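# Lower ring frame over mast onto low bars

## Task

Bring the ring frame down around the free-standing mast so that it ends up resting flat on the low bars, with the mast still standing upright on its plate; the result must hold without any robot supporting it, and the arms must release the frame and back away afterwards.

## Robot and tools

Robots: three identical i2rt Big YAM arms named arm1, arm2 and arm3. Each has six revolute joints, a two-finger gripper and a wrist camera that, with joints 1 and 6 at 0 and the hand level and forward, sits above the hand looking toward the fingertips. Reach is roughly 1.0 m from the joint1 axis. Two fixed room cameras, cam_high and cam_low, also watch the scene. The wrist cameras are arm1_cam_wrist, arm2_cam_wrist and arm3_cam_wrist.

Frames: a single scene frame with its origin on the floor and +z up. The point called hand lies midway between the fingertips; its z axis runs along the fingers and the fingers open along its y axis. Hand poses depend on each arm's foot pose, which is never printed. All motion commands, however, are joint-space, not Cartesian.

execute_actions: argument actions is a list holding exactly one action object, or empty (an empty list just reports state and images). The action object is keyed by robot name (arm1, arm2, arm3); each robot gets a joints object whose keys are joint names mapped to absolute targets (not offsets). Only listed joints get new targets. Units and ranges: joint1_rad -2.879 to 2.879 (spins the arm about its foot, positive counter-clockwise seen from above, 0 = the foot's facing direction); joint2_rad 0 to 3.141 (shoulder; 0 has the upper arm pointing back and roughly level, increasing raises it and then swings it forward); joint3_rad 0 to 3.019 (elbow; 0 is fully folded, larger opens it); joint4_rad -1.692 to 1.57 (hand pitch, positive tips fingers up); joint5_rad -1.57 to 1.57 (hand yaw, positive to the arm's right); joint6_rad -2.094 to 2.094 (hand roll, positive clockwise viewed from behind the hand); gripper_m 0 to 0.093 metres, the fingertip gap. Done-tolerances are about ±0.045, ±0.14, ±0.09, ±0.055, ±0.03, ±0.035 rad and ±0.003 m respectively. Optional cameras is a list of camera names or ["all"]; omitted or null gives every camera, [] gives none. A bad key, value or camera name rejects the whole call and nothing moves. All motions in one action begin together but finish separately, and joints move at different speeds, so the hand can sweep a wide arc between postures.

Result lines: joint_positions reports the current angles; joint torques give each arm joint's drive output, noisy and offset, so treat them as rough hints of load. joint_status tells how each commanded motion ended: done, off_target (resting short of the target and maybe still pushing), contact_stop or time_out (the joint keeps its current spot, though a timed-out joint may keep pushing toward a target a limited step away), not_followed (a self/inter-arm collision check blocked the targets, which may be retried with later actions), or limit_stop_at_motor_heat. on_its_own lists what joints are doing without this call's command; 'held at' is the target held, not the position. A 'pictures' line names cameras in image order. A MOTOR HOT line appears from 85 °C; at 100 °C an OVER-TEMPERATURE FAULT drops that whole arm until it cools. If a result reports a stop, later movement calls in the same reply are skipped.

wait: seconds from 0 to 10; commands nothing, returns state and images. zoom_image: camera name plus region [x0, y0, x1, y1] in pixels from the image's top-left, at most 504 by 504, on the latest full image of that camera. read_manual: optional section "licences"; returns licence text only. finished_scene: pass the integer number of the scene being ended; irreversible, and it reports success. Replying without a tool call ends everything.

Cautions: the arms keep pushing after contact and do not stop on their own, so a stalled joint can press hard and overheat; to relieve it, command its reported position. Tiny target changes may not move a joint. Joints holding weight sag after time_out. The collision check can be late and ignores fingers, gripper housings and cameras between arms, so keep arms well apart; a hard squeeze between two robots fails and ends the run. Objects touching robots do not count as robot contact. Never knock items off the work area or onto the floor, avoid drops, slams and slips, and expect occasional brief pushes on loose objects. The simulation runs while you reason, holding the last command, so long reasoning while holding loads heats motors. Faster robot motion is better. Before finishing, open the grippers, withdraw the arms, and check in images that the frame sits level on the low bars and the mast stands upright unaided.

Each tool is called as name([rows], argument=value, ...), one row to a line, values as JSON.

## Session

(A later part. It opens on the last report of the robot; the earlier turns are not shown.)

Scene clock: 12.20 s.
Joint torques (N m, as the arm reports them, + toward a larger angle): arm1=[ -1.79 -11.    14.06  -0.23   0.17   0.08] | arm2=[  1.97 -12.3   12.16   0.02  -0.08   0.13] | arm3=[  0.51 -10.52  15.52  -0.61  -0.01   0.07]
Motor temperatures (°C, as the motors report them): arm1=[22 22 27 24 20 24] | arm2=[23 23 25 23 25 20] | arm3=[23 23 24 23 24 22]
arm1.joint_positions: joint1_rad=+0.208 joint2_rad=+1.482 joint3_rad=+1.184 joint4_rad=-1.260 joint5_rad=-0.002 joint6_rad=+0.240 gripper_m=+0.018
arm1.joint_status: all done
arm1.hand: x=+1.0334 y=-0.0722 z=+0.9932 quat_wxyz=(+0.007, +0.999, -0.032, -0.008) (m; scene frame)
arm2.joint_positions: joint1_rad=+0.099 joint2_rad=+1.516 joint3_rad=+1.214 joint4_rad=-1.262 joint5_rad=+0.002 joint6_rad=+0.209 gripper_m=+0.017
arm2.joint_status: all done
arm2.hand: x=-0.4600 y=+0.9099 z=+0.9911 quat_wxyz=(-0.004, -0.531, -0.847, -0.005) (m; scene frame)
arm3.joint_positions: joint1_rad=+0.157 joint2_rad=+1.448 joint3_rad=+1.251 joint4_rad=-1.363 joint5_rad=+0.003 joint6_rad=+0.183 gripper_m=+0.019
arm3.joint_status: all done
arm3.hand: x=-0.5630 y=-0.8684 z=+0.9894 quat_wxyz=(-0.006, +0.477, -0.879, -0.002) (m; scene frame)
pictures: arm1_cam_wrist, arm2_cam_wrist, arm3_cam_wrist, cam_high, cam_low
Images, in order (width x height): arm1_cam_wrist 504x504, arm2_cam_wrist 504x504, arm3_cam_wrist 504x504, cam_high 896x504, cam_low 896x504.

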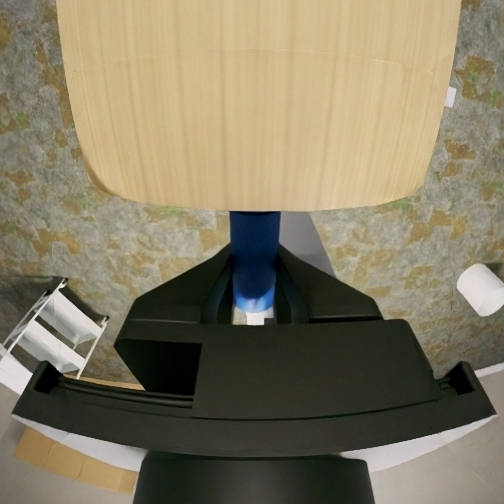

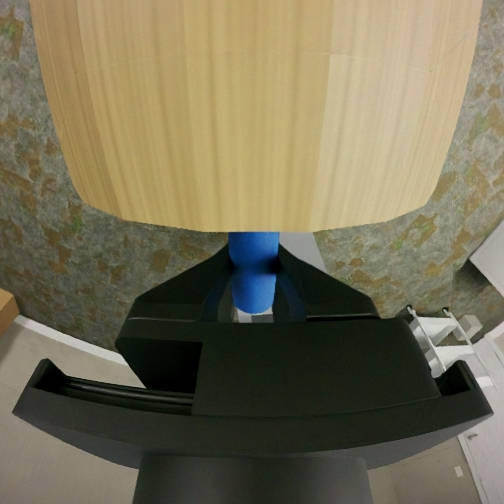

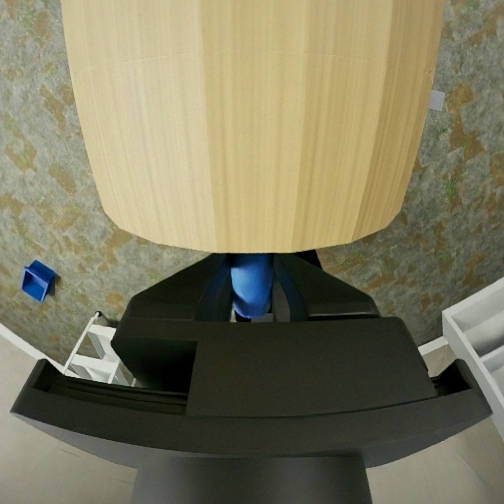

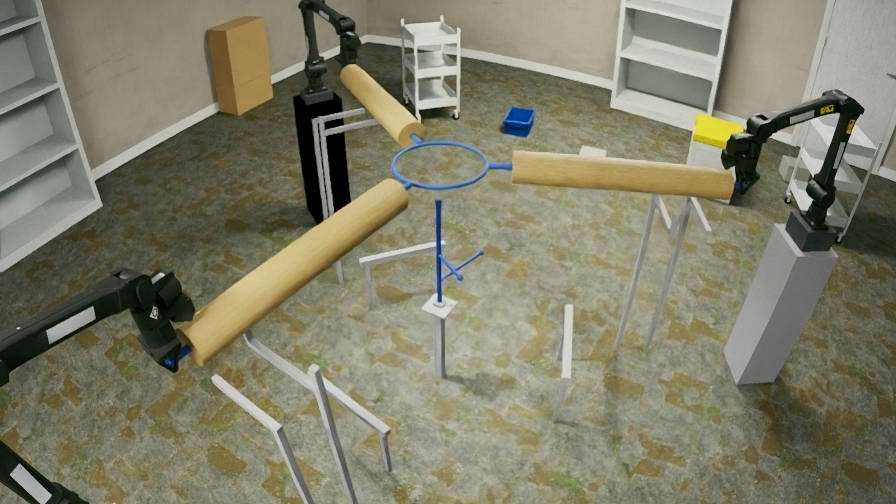

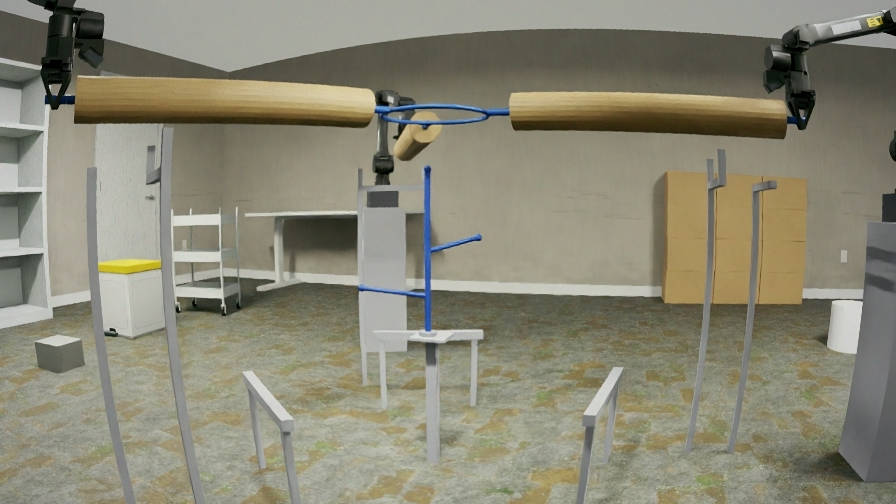

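execute_actions([
  {"arm1":{"joints":{"joint1_rad":0.457,"joint2_rad":1.622,"joint3_rad":1.411,"joint4_rad":-1.305,"joint6_rad":0.61}},"arm2":{"joints":{"joint1_rad":0.353,"joint2_rad":1.62,"joint3_rad":1.408,"joint4_rad":-1.305,"joint6_rad":0.588}},"arm3":{"joints":{"joint1_rad":0.431,"joint2_rad":1.56,"joint3_rad":1.443,"joint4_rad":-1.4,"joint6_rad":0.582}}},
], cameras=[])

execute_actions([
  {"arm1":{"joints":{"joint1_rad":0.631,"joint2_rad":1.83,"joint3_rad":1.694,"joint4_rad":-1.378,"joint6_rad":0.904}},"arm2":{"joints":{"joint1_rad":0.532,"joint2_rad":1.826,"joint3_rad":1.688,"joint4_rad":-1.378,"joint6_rad":0.887}},"arm3":{"joints":{"joint1_rad":0.613,"joint2_rad":1.774,"joint3_rad":1.719,"joint4_rad":-1.46,"joint6_rad":0.884}}},
])

Scene clock: 13.77 s.
Joint torques (N m, as the arm reports them, + toward a larger angle): arm1=[ -1.58 -15.32  14.28  -0.19  -0.12   0.22] | arm2=[  2.62 -15.96  12.1    0.42  -0.13   0.19] | arm3=[  0.36 -14.69  15.98  -0.31  -0.25   0.2 ]
Motor temperatures (°C, as the motors report them): arm1=[22 22 27 24 20 24] | arm2=[23 23 25 23 25 20] | arm3=[23 23 24 23 24 22]
arm1.joint_positions: joint1_rad=+0.454 joint2_rad=+1.647 joint3_rad=+1.344 joint4_rad=-1.291 joint5_rad=+0.006 joint6_rad=+0.606 gripper_m=+0.018
arm1.joint_status: all done
arm1.hand: x=+1.0143 y=-0.1920 z=+0.9824 quat_wxyz=(-0.003, +0.996, -0.092, +0.006) (m; scene frame)
arm2.joint_positions: joint1_rad=+0.346 joint2_rad=+1.650 joint3_rad=+1.351 joint4_rad=-1.303 joint5_rad=+0.004 joint6_rad=+0.574 gripper_m=+0.017
arm2.joint_status: all done
arm2.hand: x=-0.3512 y=+0.9596 z=+0.9842 quat_wxyz=(+0.015, -0.580, -0.815, -0.006) (m; scene frame)
arm3.joint_positions: joint1_rad=+0.423 joint2_rad=+1.588 joint3_rad=+1.378 joint4_rad=-1.386 joint5_rad=+0.009 joint6_rad=+0.563 gripper_m=+0.019
arm3.joint_status: all done
arm3.hand: x=-0.6635 y=-0.7964 z=+0.9778 quat_wxyz=(+0.002, +0.425, -0.905, +0.013) (m; scene frame)
pictures: none
No camera images: the call's "cameras" was empty. Leave "cameras" out to get every camera's image.

Scene clock: 14.80 s.
Joint torques (N m, as the arm reports them, + toward a larger angle): arm1=[ -0.88 -18.5   15.53  -0.34  -0.13   0.26] | arm2=[  2.37 -19.45  13.23  -0.26   0.08   0.22] | arm3=[  0.49 -16.75  16.72  -0.64  -0.34   0.28]
Motor temperatures (°C, as the motors report them): arm1=[22 22 27 24 20 24] | arm2=[23 23 26 23 25 20] | arm3=[23 23 25 23 24 22]
arm1.joint_positions: joint1_rad=+0.623 joint2_rad=+1.857 joint3_rad=+1.615 joint4_rad=-1.362 joint5_rad=+0.005 joint6_rad=+0.893 gripper_m=+0.018
arm1.joint_status: all done
arm1.hand: x=+0.9873 y=-0.3068 z=+0.9775 quat_wxyz=(-0.008, +0.988, -0.151, +0.008) (m; scene frame)
arm2.joint_positions: joint1_rad=+0.527 joint2_rad=+1.860 joint3_rad=+1.618 joint4_rad=-1.361 joint5_rad=-0.002 joint6_rad=+0.872 gripper_m=+0.017
arm2.joint_status: all done
arm2.hand: x=-0.2323 y=+0.9954 z=+0.9779 quat_wxyz=(+0.016, -0.626, -0.779, -0.005) (m; scene frame)
arm3.joint_positions: joint1_rad=+0.597 joint2_rad=+1.808 joint3_rad=+1.644 joint4_rad=-1.448 joint5_rad=+0.010 joint6_rad=+0.857 gripper_m=+0.019
arm3.joint_status: all done
arm3.hand: x=-0.7477 y=-0.7127 z=+0.9698 quat_wxyz=(+0.001, +0.371, -0.929, +0.021) (m; scene frame)
pictures: arm1_cam_wrist, arm2_cam_wrist, arm3_cam_wrist, cam_high, cam_low
Images, in order (width x height): arm1_cam_wrist 504x504, arm2_cam_wrist 504x504, arm3_cam_wrist 504x504, cam_high 896x504, cam_low 896x504.

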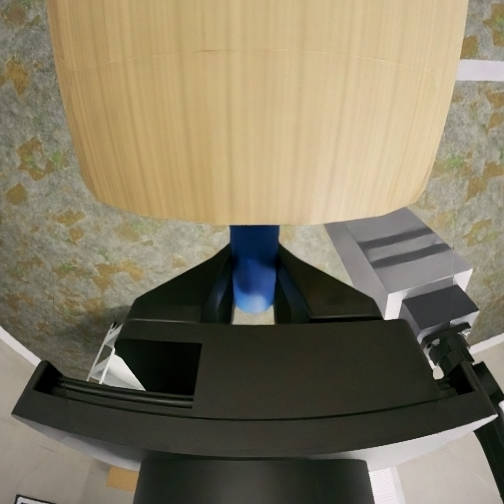

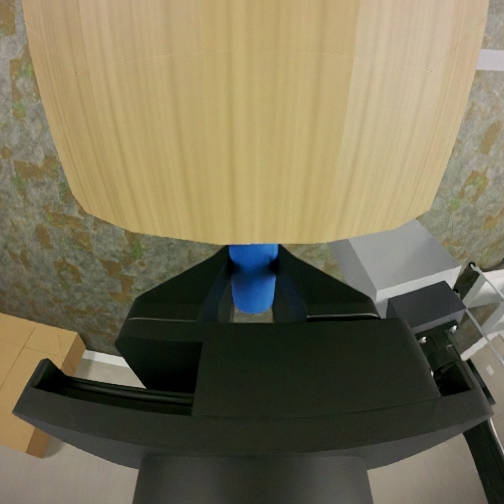

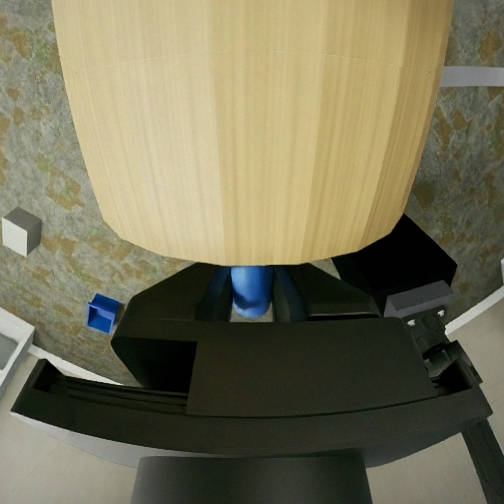

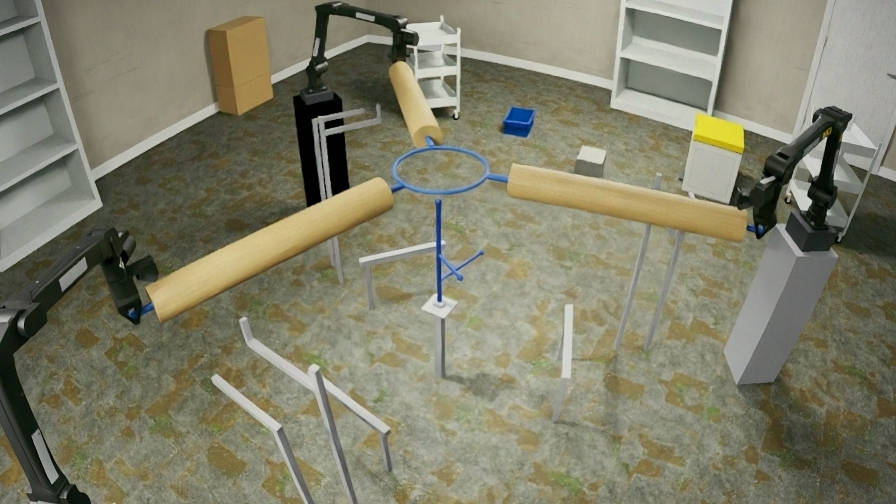

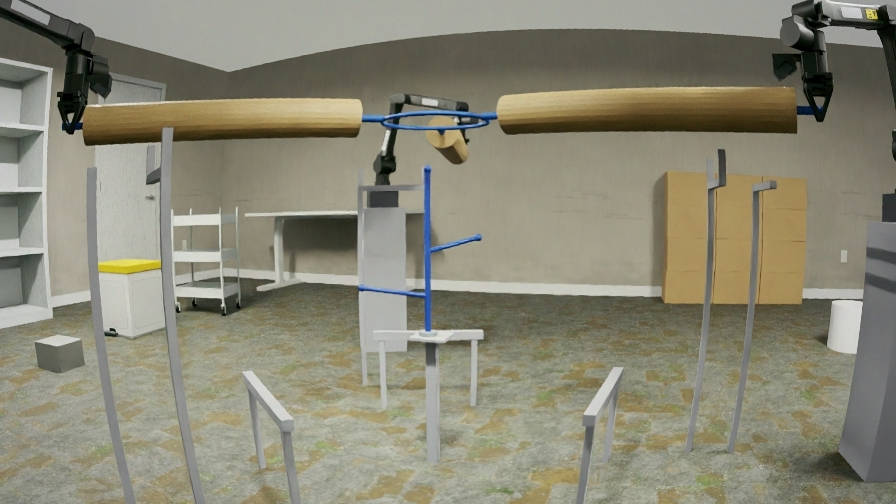

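execute_actions([
  {"arm1":{"joints":{"joint2_rad":1.946,"joint3_rad":1.455,"joint4_rad":-1.03}},"arm2":{"joints":{"joint2_rad":1.941,"joint3_rad":1.46,"joint4_rad":-1.03}},"arm3":{"joints":{"joint2_rad":1.86,"joint3_rad":1.44,"joint4_rad":-1.10}}},
], cameras=["cam_high","cam_low"])

Scene clock: 16.20 s.
Joint torques (N m, as the arm reports them, + toward a larger angle): arm1=[ -0.33 -20.53   9.71   0.59  -0.05   0.3 ] | arm2=[  2.59 -22.22   8.76   0.88   0.12   0.12] | arm3=[  0.58 -17.38  10.67   0.46  -0.14   0.29]
Motor temperatures (°C, as the motors report them): arm1=[22 22 28 24 20 24] | arm2=[23 23 26 23 25 20] | arm3=[23 23 25 23 24 22]
arm1.joint_positions: joint1_rad=+0.618 joint2_rad=+1.992 joint3_rad=+1.436 joint4_rad=-1.036 joint5_rad=+0.005 joint6_rad=+0.891 gripper_m=+0.018
arm1.joint_status: all done
arm1.hand: x=+0.9843 y=-0.3065 z=+0.8412 quat_wxyz=(-0.004, +0.988, -0.153, +0.004) (m; scene frame)
arm2.joint_positions: joint1_rad=+0.525 joint2_rad=+1.992 joint3_rad=+1.434 joint4_rad=-1.040 joint5_rad=-0.002 joint6_rad=+0.876 gripper_m=+0.017
arm2.joint_status: all done
arm2.hand: x=-0.2331 y=+0.9971 z=+0.8413 quat_wxyz=(+0.014, -0.629, -0.778, -0.006) (m; scene frame)
arm3.joint_positions: joint1_rad=+0.602 joint2_rad=+1.901 joint3_rad=+1.425 joint4_rad=-1.111 joint5_rad=+0.005 joint6_rad=+0.862 gripper_m=+0.019
arm3.joint_status: all done
arm3.hand: x=-0.7506 y=-0.7119 z=+0.8413 quat_wxyz=(-0.001, +0.370, -0.929, +0.008) (m; scene frame)
pictures: cam_high, cam_low
Images, in order (width x height): cam_high 896x504, cam_low 896x504.

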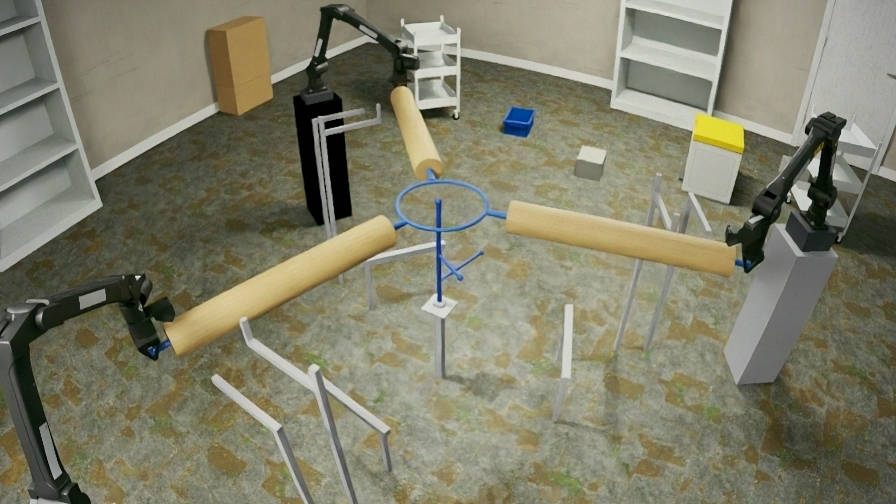

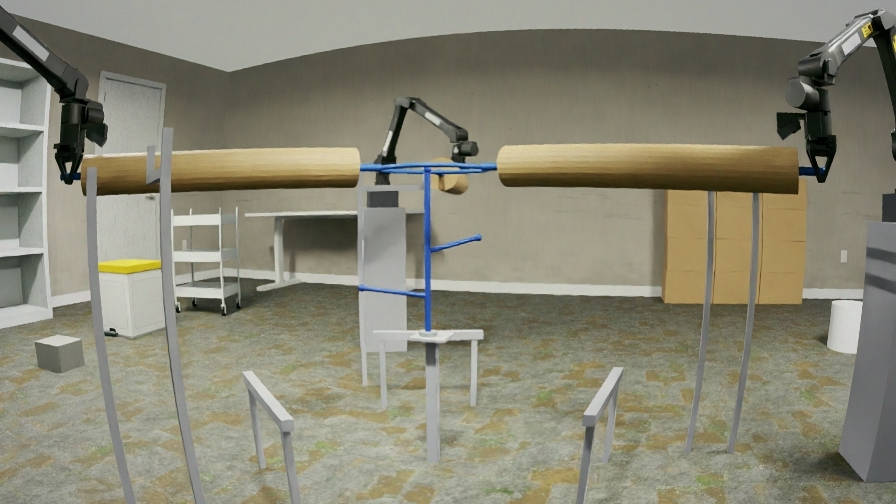

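execute_actions([
  {"arm1":{"joints":{"joint2_rad":2.132,"joint3_rad":1.403,"joint4_rad":-0.768}},"arm2":{"joints":{"joint2_rad":2.128,"joint3_rad":1.41,"joint4_rad":-0.766}},"arm3":{"joints":{"joint2_rad":2.035,"joint3_rad":1.352,"joint4_rad":-0.82}}},
], cameras=[])

Scene clock: 17.50 s.
Joint torques (N m, as the arm reports them, + toward a larger angle): arm1=[ -0.61 -21.6    8.29   0.72  -0.07   0.19] | arm2=[  2.29 -23.19   7.48   1.13   0.25   0.12] | arm3=[  0.76 -18.93   9.3    0.63  -0.06   0.15]
Motor temperatures (°C, as the motors report them): arm1=[22 22 28 24 20 24] | arm2=[23 23 26 23 25 20] | arm3=[23 23 25 23 24 22]
arm1.joint_positions: joint1_rad=+0.624 joint2_rad=+2.181 joint3_rad=+1.386 joint4_rad=-0.779 joint5_rad=+0.005 joint6_rad=+0.902 gripper_m=+0.018
arm1.joint_status: all done
arm1.hand: x=+0.9825 y=-0.3125 z=+0.7239 quat_wxyz=(+0.002, +0.988, -0.155, -0.002) (m; scene frame)
arm2.joint_positions: joint1_rad=+0.528 joint2_rad=+2.183 joint3_rad=+1.387 joint4_rad=-0.780 joint5_rad=-0.006 joint6_rad=+0.877 gripper_m=+0.017
arm2.joint_status: all done
arm2.hand: x=-0.2264 y=+0.9979 z=+0.7238 quat_wxyz=(+0.003, -0.628, -0.778, -0.010) (m; scene frame)
arm3.joint_positions: joint1_rad=+0.608 joint2_rad=+2.079 joint3_rad=+1.339 joint4_rad=-0.834 joint5_rad=+0.005 joint6_rad=+0.873 gripper_m=+0.019
arm3.joint_status: all done
arm3.hand: x=-0.7542 y=-0.7096 z=+0.7199 quat_wxyz=(-0.003, +0.368, -0.930, +0.002) (m; scene frame)
pictures: none
No camera images: the call's "cameras" was empty. Leave "cameras" out to get every camera's image.

execute_actions([
  {"arm1":{"joints":{"joint1_rad":0.552,"joint2_rad":2.056,"joint3_rad":1.146,"joint4_rad":-0.586,"joint6_rad":0.82}},"arm2":{"joints":{"joint1_rad":0.678,"joint2_rad":2.195,"joint3_rad":1.495,"joint4_rad":-0.746,"joint6_rad":1.032}},"arm3":{"joints":{"joint1_rad":0.523,"joint2_rad":2.205,"joint3_rad":1.665,"joint4_rad":-0.93,"joint6_rad":0.787}}},
], cameras=["cam_high","cam_low"])

zoom_image(camera="cam_high", region=[340, 170, 560, 390])

zoom_image(camera="cam_low", region=[330, 150, 550, 370])

Scene clock: 18.93 s.
Joint torques (N m, as the arm reports them, + toward a larger angle): arm1=[ -2.18 -19.9    7.08   0.91   0.06   0.02] | arm2=[  1.6  -21.5   10.44   1.54   0.05   0.04] | arm3=[ -0.75 -20.3   14.09  -0.13   0.23   0.  ]
Motor temperatures (°C, as the motors report them): arm1=[22 22 27 24 20 24] | arm2=[23 23 26 23 25 20] | arm3=[23 23 25 23 24 22]
arm1.joint_positions: joint1_rad=+0.554 joint2_rad=+2.112 joint3_rad=+1.124 joint4_rad=-0.600 joint5_rad=+0.001 joint6_rad=+0.832 gripper_m=+0.018
arm1.joint_status: all done
arm1.hand: x=+1.0314 y=-0.2402 z=+0.6949 quat_wxyz=(+0.000, +0.988, -0.155, +0.004) (m; scene frame)
arm2.joint_positions: joint1_rad=+0.681 joint2_rad=+2.228 joint3_rad=+1.436 joint4_rad=-0.769 joint5_rad=-0.001 joint6_rad=+1.029 gripper_m=+0.017
arm2.joint_status: all done
arm2.hand: x=-0.1772 y=+1.0707 z=+0.7137 quat_wxyz=(-0.005, -0.628, -0.778, -0.009) (m; scene frame)
arm3.joint_positions: joint1_rad=+0.523 joint2_rad=+2.235 joint3_rad=+1.602 joint4_rad=-0.925 joint5_rad=-0.002 joint6_rad=+0.787 gripper_m=+0.019
arm3.joint_status: all done
arm3.hand: x=-0.7067 y=-0.6361 z=+0.7105 quat_wxyz=(-0.003, +0.369, -0.930, -0.006) (m; scene frame)
pictures: cam_high, cam_low
Images, in order (width x height): cam_high 896x504, cam_low 896x504.

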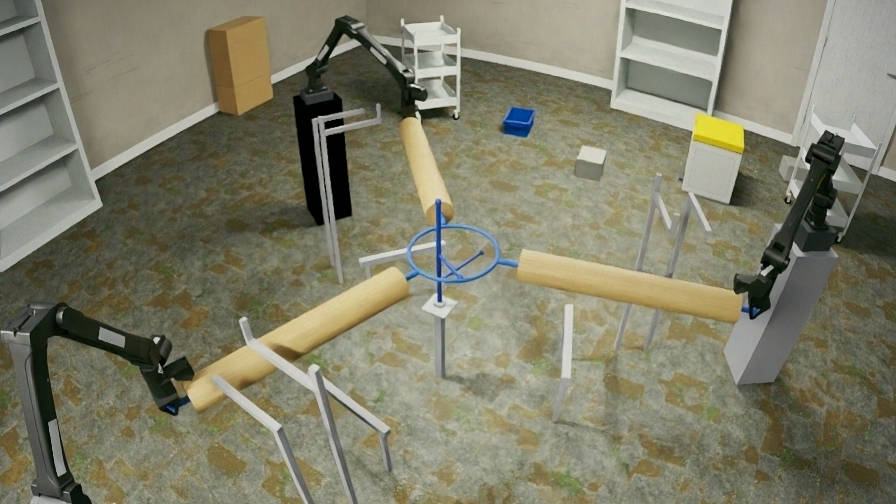

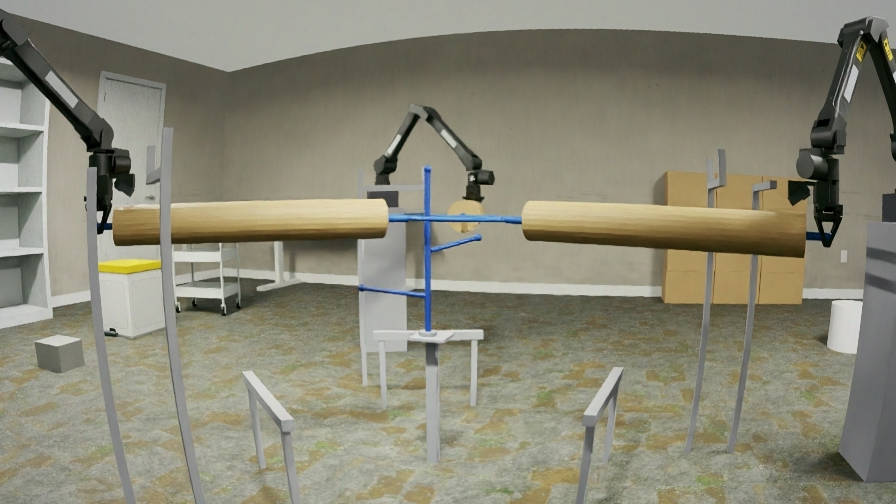

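Region (340, 170, 560, 390) of cam_high's 896x504 image, scaled by 2.291, with more detail than that image has.

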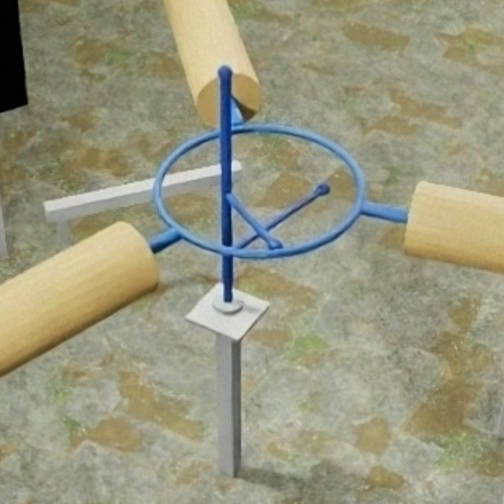

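Region (330, 150, 550, 370) of cam_low's 896x504 image, scaled by 2.291, with more detail than that image has.

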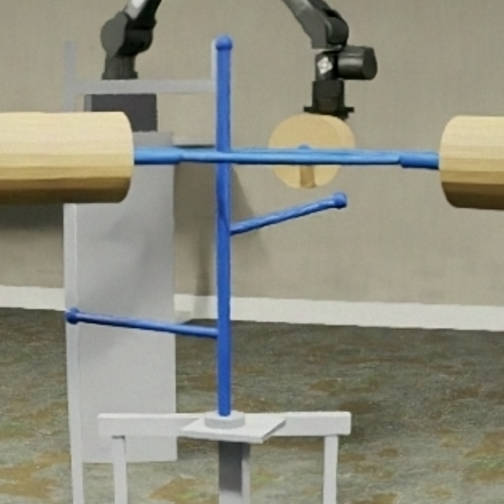

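execute_actions([
  {"arm1":{"joints":{"joint1_rad":0.58,"joint2_rad":2.397,"joint3_rad":1.325,"joint4_rad":-0.39,"joint6_rad":0.85}},"arm2":{"joints":{"joint1_rad":0.636,"joint2_rad":2.475,"joint3_rad":1.563,"joint4_rad":-0.544,"joint6_rad":0.982}},"arm3":{"joints":{"joint1_rad":0.551,"joint2_rad":2.43,"joint3_rad":1.6,"joint4_rad":-0.67,"joint6_rad":0.82}}},
], cameras=["cam_high","cam_low"])

zoom_image(camera="cam_low", region=[330, 150, 550, 370])

Scene clock: 20.47 s.
Joint torques (N m, as the arm reports them, + toward a larger angle): arm1=[ -1.63 -19.78   7.83   0.76   0.1    0.03] | arm2=[  1.87 -24.62   7.7    1.     0.24  -0.07] | arm3=[ -0.27 -21.38   8.51   0.27   0.21  -0.09]
Motor temperatures (°C, as the motors report them): arm1=[22 22 27 24 20 24] | arm2=[23 23 26 23 25 20] | arm3=[23 24 25 23 24 22]
arm1.joint_positions: joint1_rad=+0.581 joint2_rad=+2.435 joint3_rad=+1.278 joint4_rad=-0.397 joint5_rad=-0.001 joint6_rad=+0.860 gripper_m=+0.018
arm1.joint_status: all done
arm1.hand: x=+1.0114 y=-0.2686 z=+0.5690 quat_wxyz=(+0.011, +0.988, -0.156, -0.008) (m; scene frame)
arm2.joint_positions: joint1_rad=+0.637 joint2_rad=+2.532 joint3_rad=+1.520 joint4_rad=-0.555 joint5_rad=-0.006 joint6_rad=+0.988 gripper_m=+0.017
arm2.joint_status: all done
arm2.hand: x=-0.1873 y=+1.0506 z=+0.5637 quat_wxyz=(-0.001, -0.629, -0.778, -0.010) (m; scene frame)
arm3.joint_positions: joint1_rad=+0.559 joint2_rad=+2.474 joint3_rad=+1.582 joint4_rad=-0.677 joint5_rad=-0.001 joint6_rad=+0.827 gripper_m=+0.019
arm3.joint_status: all done
arm3.hand: x=-0.7285 y=-0.6545 z=+0.5635 quat_wxyz=(-0.001, +0.367, -0.930, -0.001) (m; scene frame)
pictures: cam_high, cam_low
Images, in order (width x height): cam_high 896x504, cam_low 896x504.

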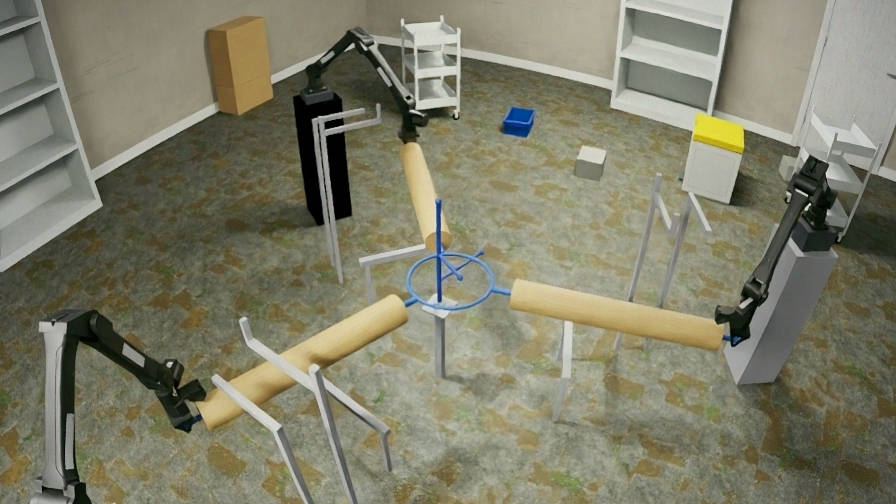

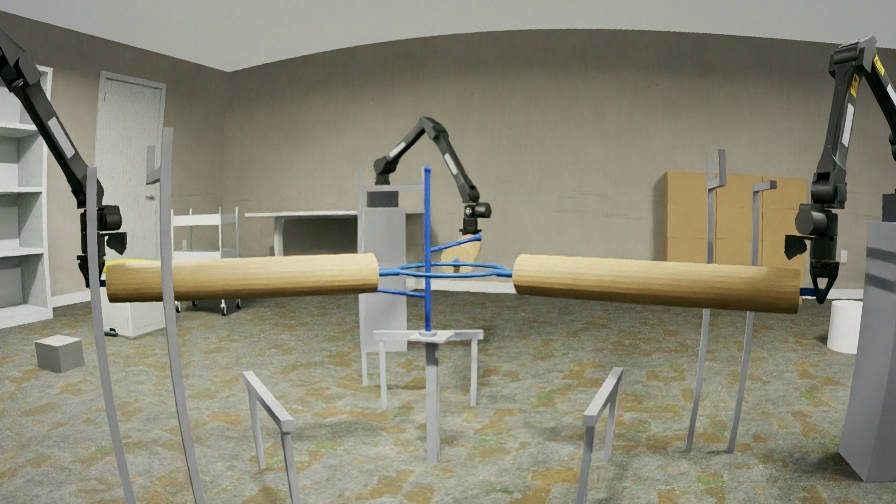

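Region (330, 150, 550, 370) of cam_low's 896x504 image, scaled by 2.291, with more detail than that image has.

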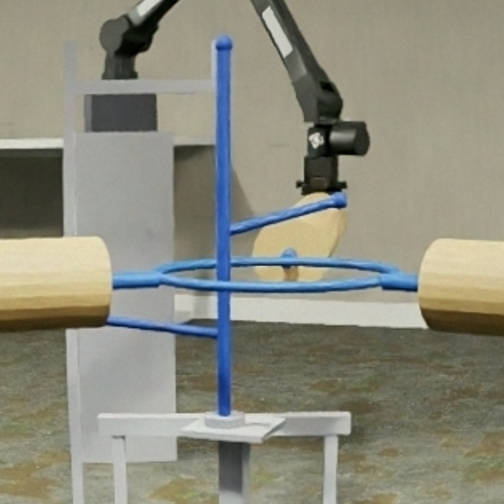

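execute_actions([
  {"arm1":{"joints":{"joint1_rad":0.535,"joint2_rad":2.505,"joint3_rad":1.62,"joint4_rad":-0.6,"joint6_rad":0.805}},"arm2":{"joints":{"joint1_rad":0.533,"joint2_rad":2.387,"joint3_rad":1.3,"joint4_rad":-0.398,"joint6_rad":0.88}},"arm3":{"joints":{"joint1_rad":0.687,"joint2_rad":2.385,"joint3_rad":1.52,"joint4_rad":-0.627,"joint6_rad":0.957}}},
], cameras=[])

execute_actions([
  {"arm1":{"joints":{"joint1_rad":0.506,"joint2_rad":2.633,"joint3_rad":1.957,"joint4_rad":-0.8,"joint6_rad":0.775}},"arm2":{"joints":{"joint1_rad":0.419,"joint2_rad":2.34,"joint3_rad":1.124,"joint4_rad":-0.273,"joint6_rad":0.765}},"arm3":{"joints":{"joint1_rad":0.821,"joint2_rad":2.378,"joint3_rad":1.5,"joint4_rad":-0.614,"joint6_rad":1.091}}},
], cameras=["cam_high","cam_low"])

zoom_image(camera="cam_high", region=[340, 170, 560, 390])

zoom_image(camera="cam_low", region=[300, 150, 520, 370])

Scene clock: 22.23 s.
Joint torques (N m, as the arm reports them, + toward a larger angle): arm1=[ -1.81 -20.39   9.4    0.64   0.16  -0.06] | arm2=[  1.44 -22.2    4.83   1.15   0.21  -0.14] | arm3=[ -2.01 -20.11   7.9    1.1    0.11  -0.21]
Motor temperatures (°C, as the motors report them): arm1=[22 22 27 24 20 24] | arm2=[23 24 26 23 25 20] | arm3=[23 24 25 23 24 22]
arm1.joint_positions: joint1_rad=+0.539 joint2_rad=+2.519 joint3_rad=+1.575 joint4_rad=-0.605 joint5_rad=-0.003 joint6_rad=+0.823 gripper_m=+0.018
arm1.joint_status: all done
arm1.hand: x=+0.9253 y=-0.2925 z=+0.5812 quat_wxyz=(+0.013, +0.987, -0.158, -0.010) (m; scene frame)
arm2.joint_positions: joint1_rad=+0.535 joint2_rad=+2.440 joint3_rad=+1.279 joint4_rad=-0.412 joint5_rad=-0.005 joint6_rad=+0.893 gripper_m=+0.017
arm2.joint_status: all done
arm2.hand: x=-0.2716 y=+1.0276 z=+0.5681 quat_wxyz=(+0.001, -0.632, -0.775, -0.009) (m; scene frame)
arm3.joint_positions: joint1_rad=+0.705 joint2_rad=+2.428 joint3_rad=+1.508 joint4_rad=-0.643 joint5_rad=+0.001 joint6_rad=+0.975 gripper_m=+0.019
arm3.joint_status: all done
arm3.hand: x=-0.8129 y=-0.6768 z=+0.5720 quat_wxyz=(-0.002, +0.365, -0.931, -0.003) (m; scene frame)
pictures: none
No camera images: the call's "cameras" was empty. Leave "cameras" out to get every camera's image.

Scene clock: 23.33 s.
Joint torques (N m, as the arm reports them, + toward a larger angle): arm1=[ -1.73 -22.93  12.     0.32   0.2    0.02] | arm2=[  2.2  -19.82   4.04   1.35   0.21  -0.09] | arm3=[ -1.16 -20.05   8.06   0.66   0.    -0.1 ]
Motor temperatures (°C, as the motors report them): arm1=[22 22 28 24 20 24] | arm2=[23 24 26 23 25 20] | arm3=[23 24 25 23 24 22]
arm1.joint_positions: joint1_rad=+0.509 joint2_rad=+2.647 joint3_rad=+1.894 joint4_rad=-0.798 joint5_rad=-0.003 joint6_rad=+0.788 gripper_m=+0.018
arm1.joint_status: all done
arm1.hand: x=+0.8522 y=-0.3097 z=+0.5847 quat_wxyz=(+0.012, +0.988, -0.155, -0.009) (m; scene frame)
arm2.joint_positions: joint1_rad=+0.418 joint2_rad=+2.385 joint3_rad=+1.102 joint4_rad=-0.289 joint5_rad=-0.005 joint6_rad=+0.775 gripper_m=+0.017
arm2.joint_status: all done
arm2.hand: x=-0.3470 y=+1.0071 z=+0.5692 quat_wxyz=(+0.001, -0.631, -0.776, -0.010) (m; scene frame)
arm3.joint_positions: joint1_rad=+0.833 joint2_rad=+2.421 joint3_rad=+1.485 joint4_rad=-0.627 joint5_rad=+0.004 joint6_rad=+1.101 gripper_m=+0.019
arm3.joint_status: all done
arm3.hand: x=-0.8839 y=-0.6986 z=+0.5704 quat_wxyz=(-0.003, +0.366, -0.930, -0.003) (m; scene frame)
pictures: cam_high, cam_low
Images, in order (width x height): cam_high 896x504, cam_low 896x504.

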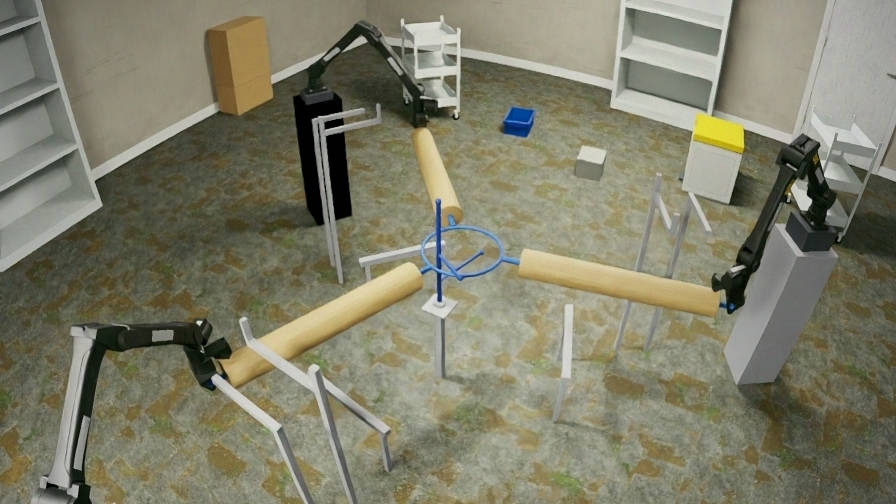

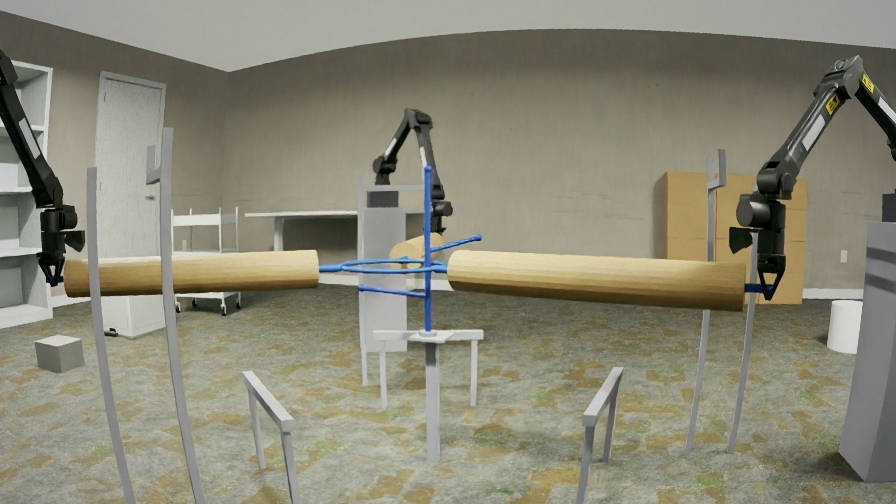

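Region (340, 170, 560, 390) of cam_high's 896x504 image, scaled by 2.291, with more detail than that image has.

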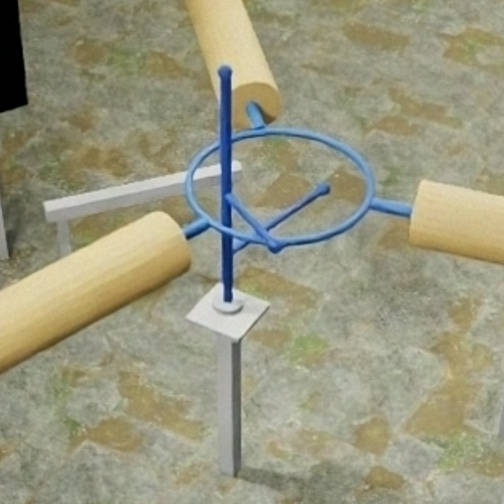

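Region (300, 150, 520, 370) of cam_low's 896x504 image, scaled by 2.291, with more detail than that image has.

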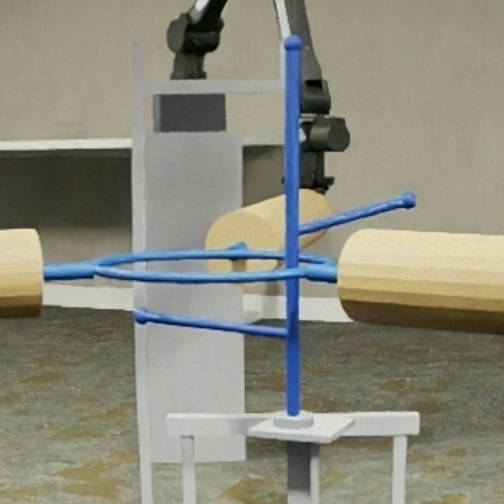

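execute_actions([
  {"arm1":{"joints":{"joint1_rad":0.522,"joint2_rad":2.914,"joint3_rad":2.168,"joint4_rad":-0.72,"joint6_rad":0.795}},"arm2":{"joints":{"joint1_rad":0.44,"joint2_rad":2.67,"joint3_rad":1.367,"joint4_rad":-0.172,"joint6_rad":0.795}},"arm3":{"joints":{"joint1_rad":0.805,"joint2_rad":2.662,"joint3_rad":1.682,"joint4_rad":-0.492,"joint6_rad":1.075}}},
], cameras=["cam_high","cam_low"])

Scene clock: 24.97 s.
Joint torques (N m, as the arm reports them, + toward a larger angle): arm1=[ -2.67 -26.08  11.08   0.37   0.07  -0.01] | arm2=[  2.11 -20.63   3.68   1.33   0.27  -0.04] | arm3=[ -0.51 -21.94   9.76   0.36   0.24   0.  ]
Motor temperatures (°C, as the motors report them): arm1=[22 23 28 24 20 24] | arm2=[23 24 26 23 25 20] | arm3=[23 24 25 23 24 22]
arm1.joint_positions: joint1_rad=+0.528 joint2_rad=+2.958 joint3_rad=+2.107 joint4_rad=-0.725 joint5_rad=+0.001 joint6_rad=+0.811 gripper_m=+0.018
arm1.joint_status: all done
arm1.hand: x=+0.8692 y=-0.3156 z=+0.4409 quat_wxyz=(+0.004, +0.988, -0.157, +0.000) (m; scene frame)
arm2.joint_positions: joint1_rad=+0.442 joint2_rad=+2.711 joint3_rad=+1.341 joint4_rad=-0.190 joint5_rad=-0.007 joint6_rad=+0.801 gripper_m=+0.017
arm2.joint_status: all done
arm2.hand: x=-0.3218 y=+1.0067 z=+0.4473 quat_wxyz=(-0.005, -0.632, -0.775, -0.011) (m; scene frame)
arm3.joint_positions: joint1_rad=+0.806 joint2_rad=+2.706 joint3_rad=+1.633 joint4_rad=-0.495 joint5_rad=-0.001 joint6_rad=+1.078 gripper_m=+0.019
arm3.joint_status: all done
arm3.hand: x=-0.8689 y=-0.6972 z=+0.4421 quat_wxyz=(-0.001, +0.365, -0.931, -0.001) (m; scene frame)
pictures: cam_high, cam_low
Images, in order (width x height): cam_high 896x504, cam_low 896x504.

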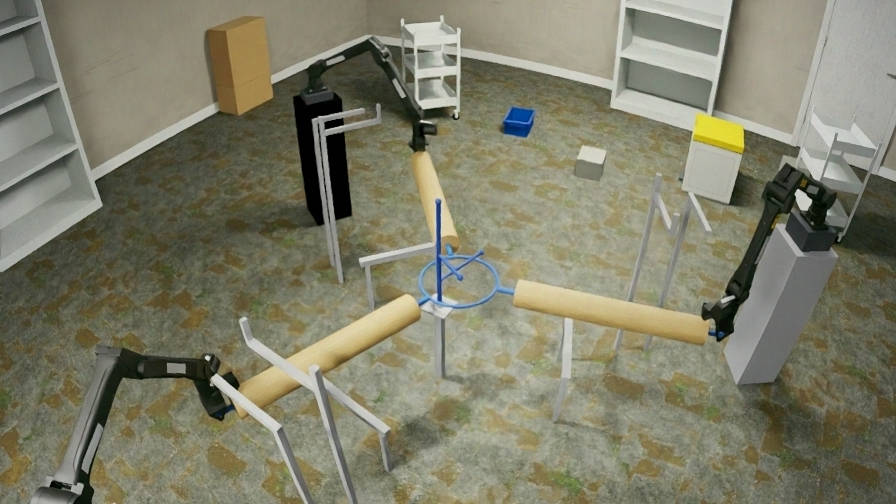

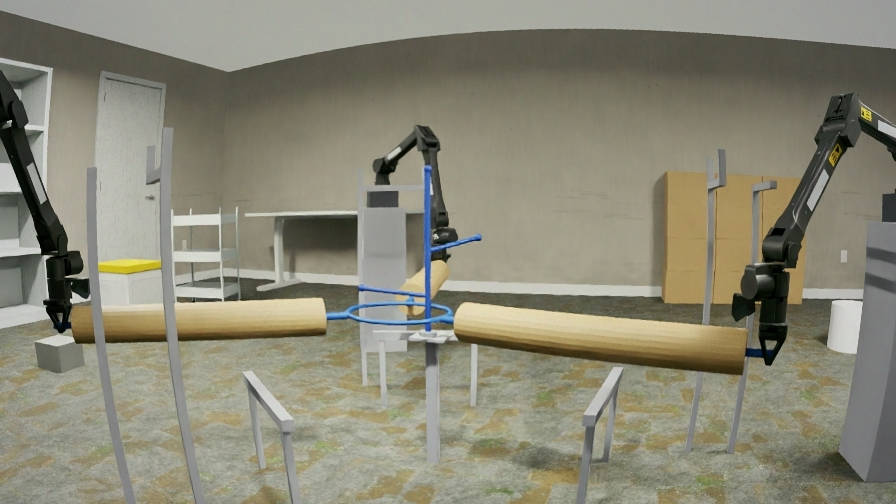

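execute_actions([
  {"arm1":{"joints":{"joint1_rad":0.503,"joint2_rad":2.8,"joint3_rad":1.79,"joint4_rad":-0.48,"joint6_rad":0.725}},"arm2":{"joints":{"joint1_rad":0.392,"joint2_rad":2.69,"joint3_rad":1.405,"joint4_rad":-0.22,"joint6_rad":0.695}},"arm3":{"joints":{"joint1_rad":0.655,"joint2_rad":2.6,"joint3_rad":1.445,"joint4_rad":-0.342,"joint6_rad":0.87}}},
], cameras=[])

execute_actions([
  {"arm1":{"joints":{"joint1_rad":0.477,"joint2_rad":2.715,"joint3_rad":1.49,"joint4_rad":-0.276,"joint6_rad":0.648}},"arm2":{"joints":{"joint1_rad":0.348,"joint2_rad":2.715,"joint3_rad":1.445,"joint4_rad":-0.245,"joint6_rad":0.597}},"arm3":{"joints":{"joint1_rad":0.477,"joint2_rad":2.58,"joint3_rad":1.295,"joint4_rad":-0.219,"joint6_rad":0.64}}},
], cameras=["cam_high","cam_low"])

Scene clock: 26.63 s.
Joint torques (N m, as the arm reports them, + toward a larger angle): arm1=[ -2.3  -25.35   5.48   0.74   0.08  -0.11] | arm2=[  0.82 -20.08   4.21   0.69   0.36  -0.21] | arm3=[ -0.93 -19.26   6.2    1.07   0.63  -0.11]
Motor temperatures (°C, as the motors report them): arm1=[22 23 28 24 20 24] | arm2=[23 24 25 23 25 20] | arm3=[23 24 24 23 24 22]
arm1.joint_positions: joint1_rad=+0.513 joint2_rad=+2.875 joint3_rad=+1.781 joint4_rad=-0.489 joint5_rad=+0.001 joint6_rad=+0.747 gripper_m=+0.018
arm1.joint_status: all done
arm1.hand: x=+0.9352 y=-0.2699 z=+0.4198 quat_wxyz=(+0.001, +0.991, -0.133, +0.003) (m; scene frame)
arm2.joint_positions: joint1_rad=+0.409 joint2_rad=+2.719 joint3_rad=+1.374 joint4_rad=-0.222 joint5_rad=-0.010 joint6_rad=+0.715 gripper_m=+0.017
arm2.joint_status: all done
arm2.hand: x=-0.3235 y=+0.9892 z=+0.4458 quat_wxyz=(-0.002, -0.611, -0.791, -0.012) (m; scene frame)
arm3.joint_positions: joint1_rad=+0.664 joint2_rad=+2.641 joint3_rad=+1.425 joint4_rad=-0.360 joint5_rad=-0.011 joint6_rad=+0.883 gripper_m=+0.019
arm3.joint_status: all done
arm3.hand: x=-0.7834 y=-0.7407 z=+0.4438 quat_wxyz=(+0.005, +0.389, -0.921, +0.001) (m; scene frame)
pictures: none
No camera images: the call's "cameras" was empty. Leave "cameras" out to get every camera's image.

Scene clock: 27.83 s.
Joint torques (N m, as the arm reports them, + toward a larger angle): arm1=[ -1.83 -23.12   4.05   0.67   0.1   -0.03] | arm2=[  1.53 -20.55   3.9    0.58   0.31  -0.1 ] | arm3=[ -0.67 -18.48   4.67   0.93   0.54  -0.01]
Motor temperatures (°C, as the motors report them): arm1=[22 23 28 24 20 24] | arm2=[23 24 25 23 25 20] | arm3=[23 24 24 23 24 22]
arm1.joint_positions: joint1_rad=+0.485 joint2_rad=+2.782 joint3_rad=+1.476 joint4_rad=-0.286 joint5_rad=+0.000 joint6_rad=+0.663 gripper_m=+0.018
arm1.joint_status: all done
arm1.hand: x=+1.0025 y=-0.2196 z=+0.4248 quat_wxyz=(-0.001, +0.994, -0.105, +0.007) (m; scene frame)
arm2.joint_positions: joint1_rad=+0.359 joint2_rad=+2.746 joint3_rad=+1.420 joint4_rad=-0.246 joint5_rad=-0.009 joint6_rad=+0.608 gripper_m=+0.017
arm2.joint_status: all done
arm2.hand: x=-0.3304 y=+0.9643 z=+0.4373 quat_wxyz=(-0.001, -0.588, -0.809, -0.011) (m; scene frame)
arm3.joint_positions: joint1_rad=+0.479 joint2_rad=+2.622 joint3_rad=+1.276 joint4_rad=-0.237 joint5_rad=-0.008 joint6_rad=+0.643 gripper_m=+0.019
arm3.joint_status: all done
arm3.hand: x=-0.6914 y=-0.7899 z=+0.4367 quat_wxyz=(+0.005, +0.415, -0.910, +0.003) (m; scene frame)
pictures: cam_high, cam_low
Images, in order (width x height): cam_high 896x504, cam_low 896x504.

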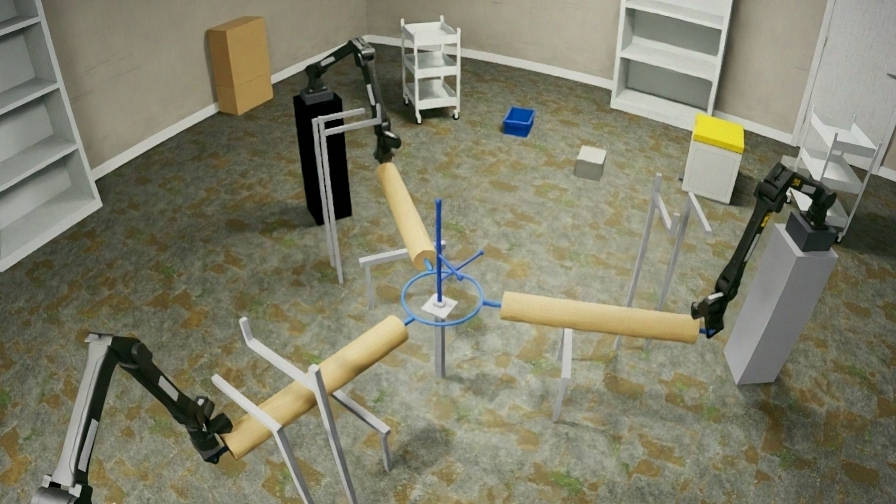

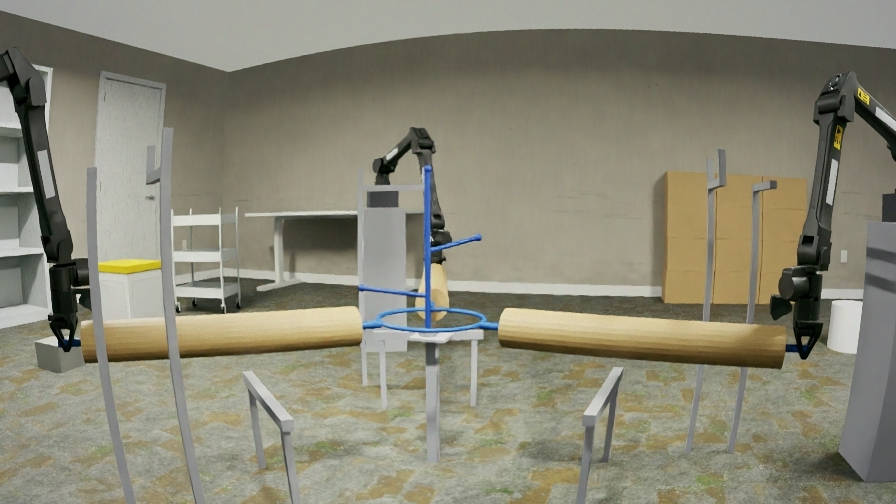

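execute_actions([
  {"arm1":{"joints":{"joint2_rad":2.955,"joint3_rad":1.72,"joint4_rad":-0.252}},"arm2":{"joints":{"joint2_rad":2.942,"joint3_rad":1.657,"joint4_rad":-0.205}},"arm3":{"joints":{"joint2_rad":2.818,"joint3_rad":1.5,"joint4_rad":-0.163}}},
], cameras=["cam_high","cam_low"])

Scene clock: 29.00 s.
Joint torques (N m, as the arm reports them, + toward a larger angle): arm1=[ -1.45 -20.48   6.38   0.89   0.07  -0.01] | arm2=[  1.57 -21.72   3.99   1.12   0.23  -0.11] | arm3=[ -1.33 -18.46   5.69   0.66   0.44  -0.15]
Motor temperatures (°C, as the motors report them): arm1=[22 23 28 24 20 24] | arm2=[23 24 25 23 25 20] | arm3=[23 24 24 23 24 22]
arm1.joint_positions: joint1_rad=+0.481 joint2_rad=+2.993 joint3_rad=+1.673 joint4_rad=-0.265 joint5_rad=+0.001 joint6_rad=+0.661 gripper_m=+0.018
arm1.joint_status: all done
arm1.hand: x=+0.9987 y=-0.2196 z=+0.3428 quat_wxyz=(+0.001, +0.994, -0.107, +0.004) (m; scene frame)
arm2.joint_positions: joint1_rad=+0.358 joint2_rad=+2.984 joint3_rad=+1.629 joint4_rad=-0.217 joint5_rad=-0.006 joint6_rad=+0.608 gripper_m=+0.017
arm2.joint_status: all done
arm2.hand: x=-0.3322 y=+0.9661 z=+0.3435 quat_wxyz=(+0.000, -0.589, -0.808, -0.010) (m; scene frame)
arm3.joint_positions: joint1_rad=+0.488 joint2_rad=+2.863 joint3_rad=+1.462 joint4_rad=-0.175 joint5_rad=-0.007 joint6_rad=+0.654 gripper_m=+0.019
arm3.joint_status: all done
arm3.hand: x=-0.6948 y=-0.7882 z=+0.3423 quat_wxyz=(+0.003, +0.414, -0.910, +0.000) (m; scene frame)
pictures: cam_high, cam_low
Images, in order (width x height): cam_high 896x504, cam_low 896x504.

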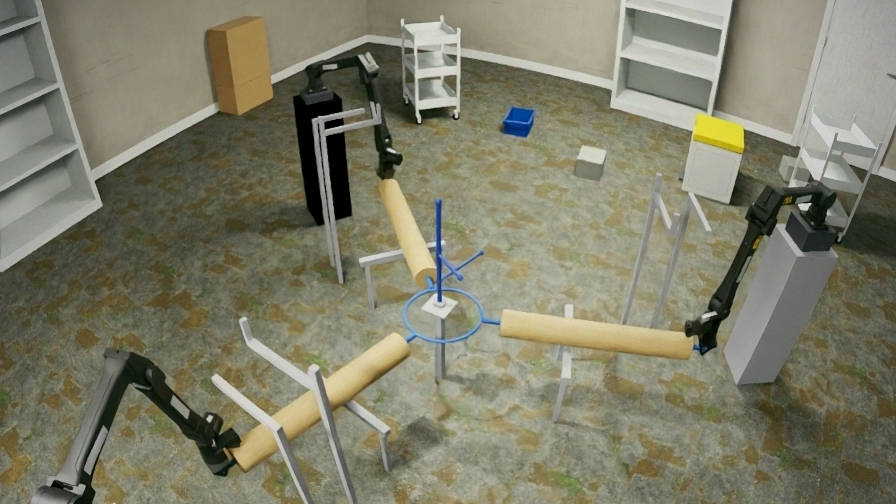

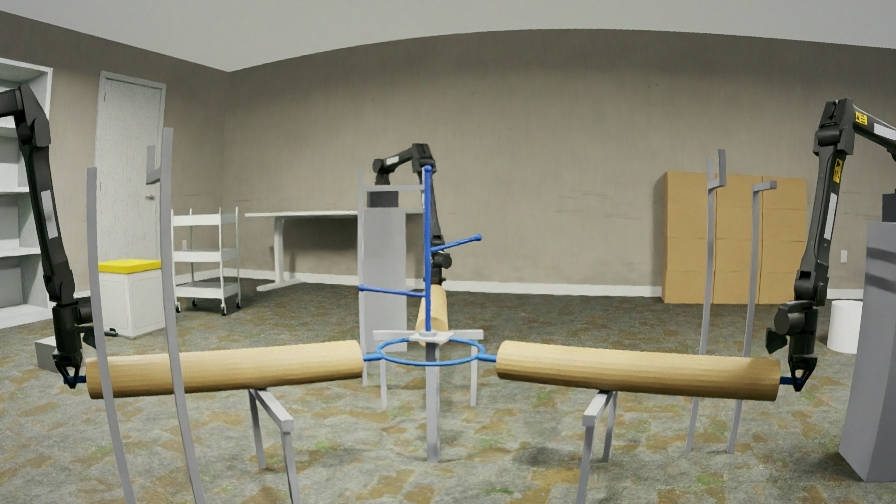

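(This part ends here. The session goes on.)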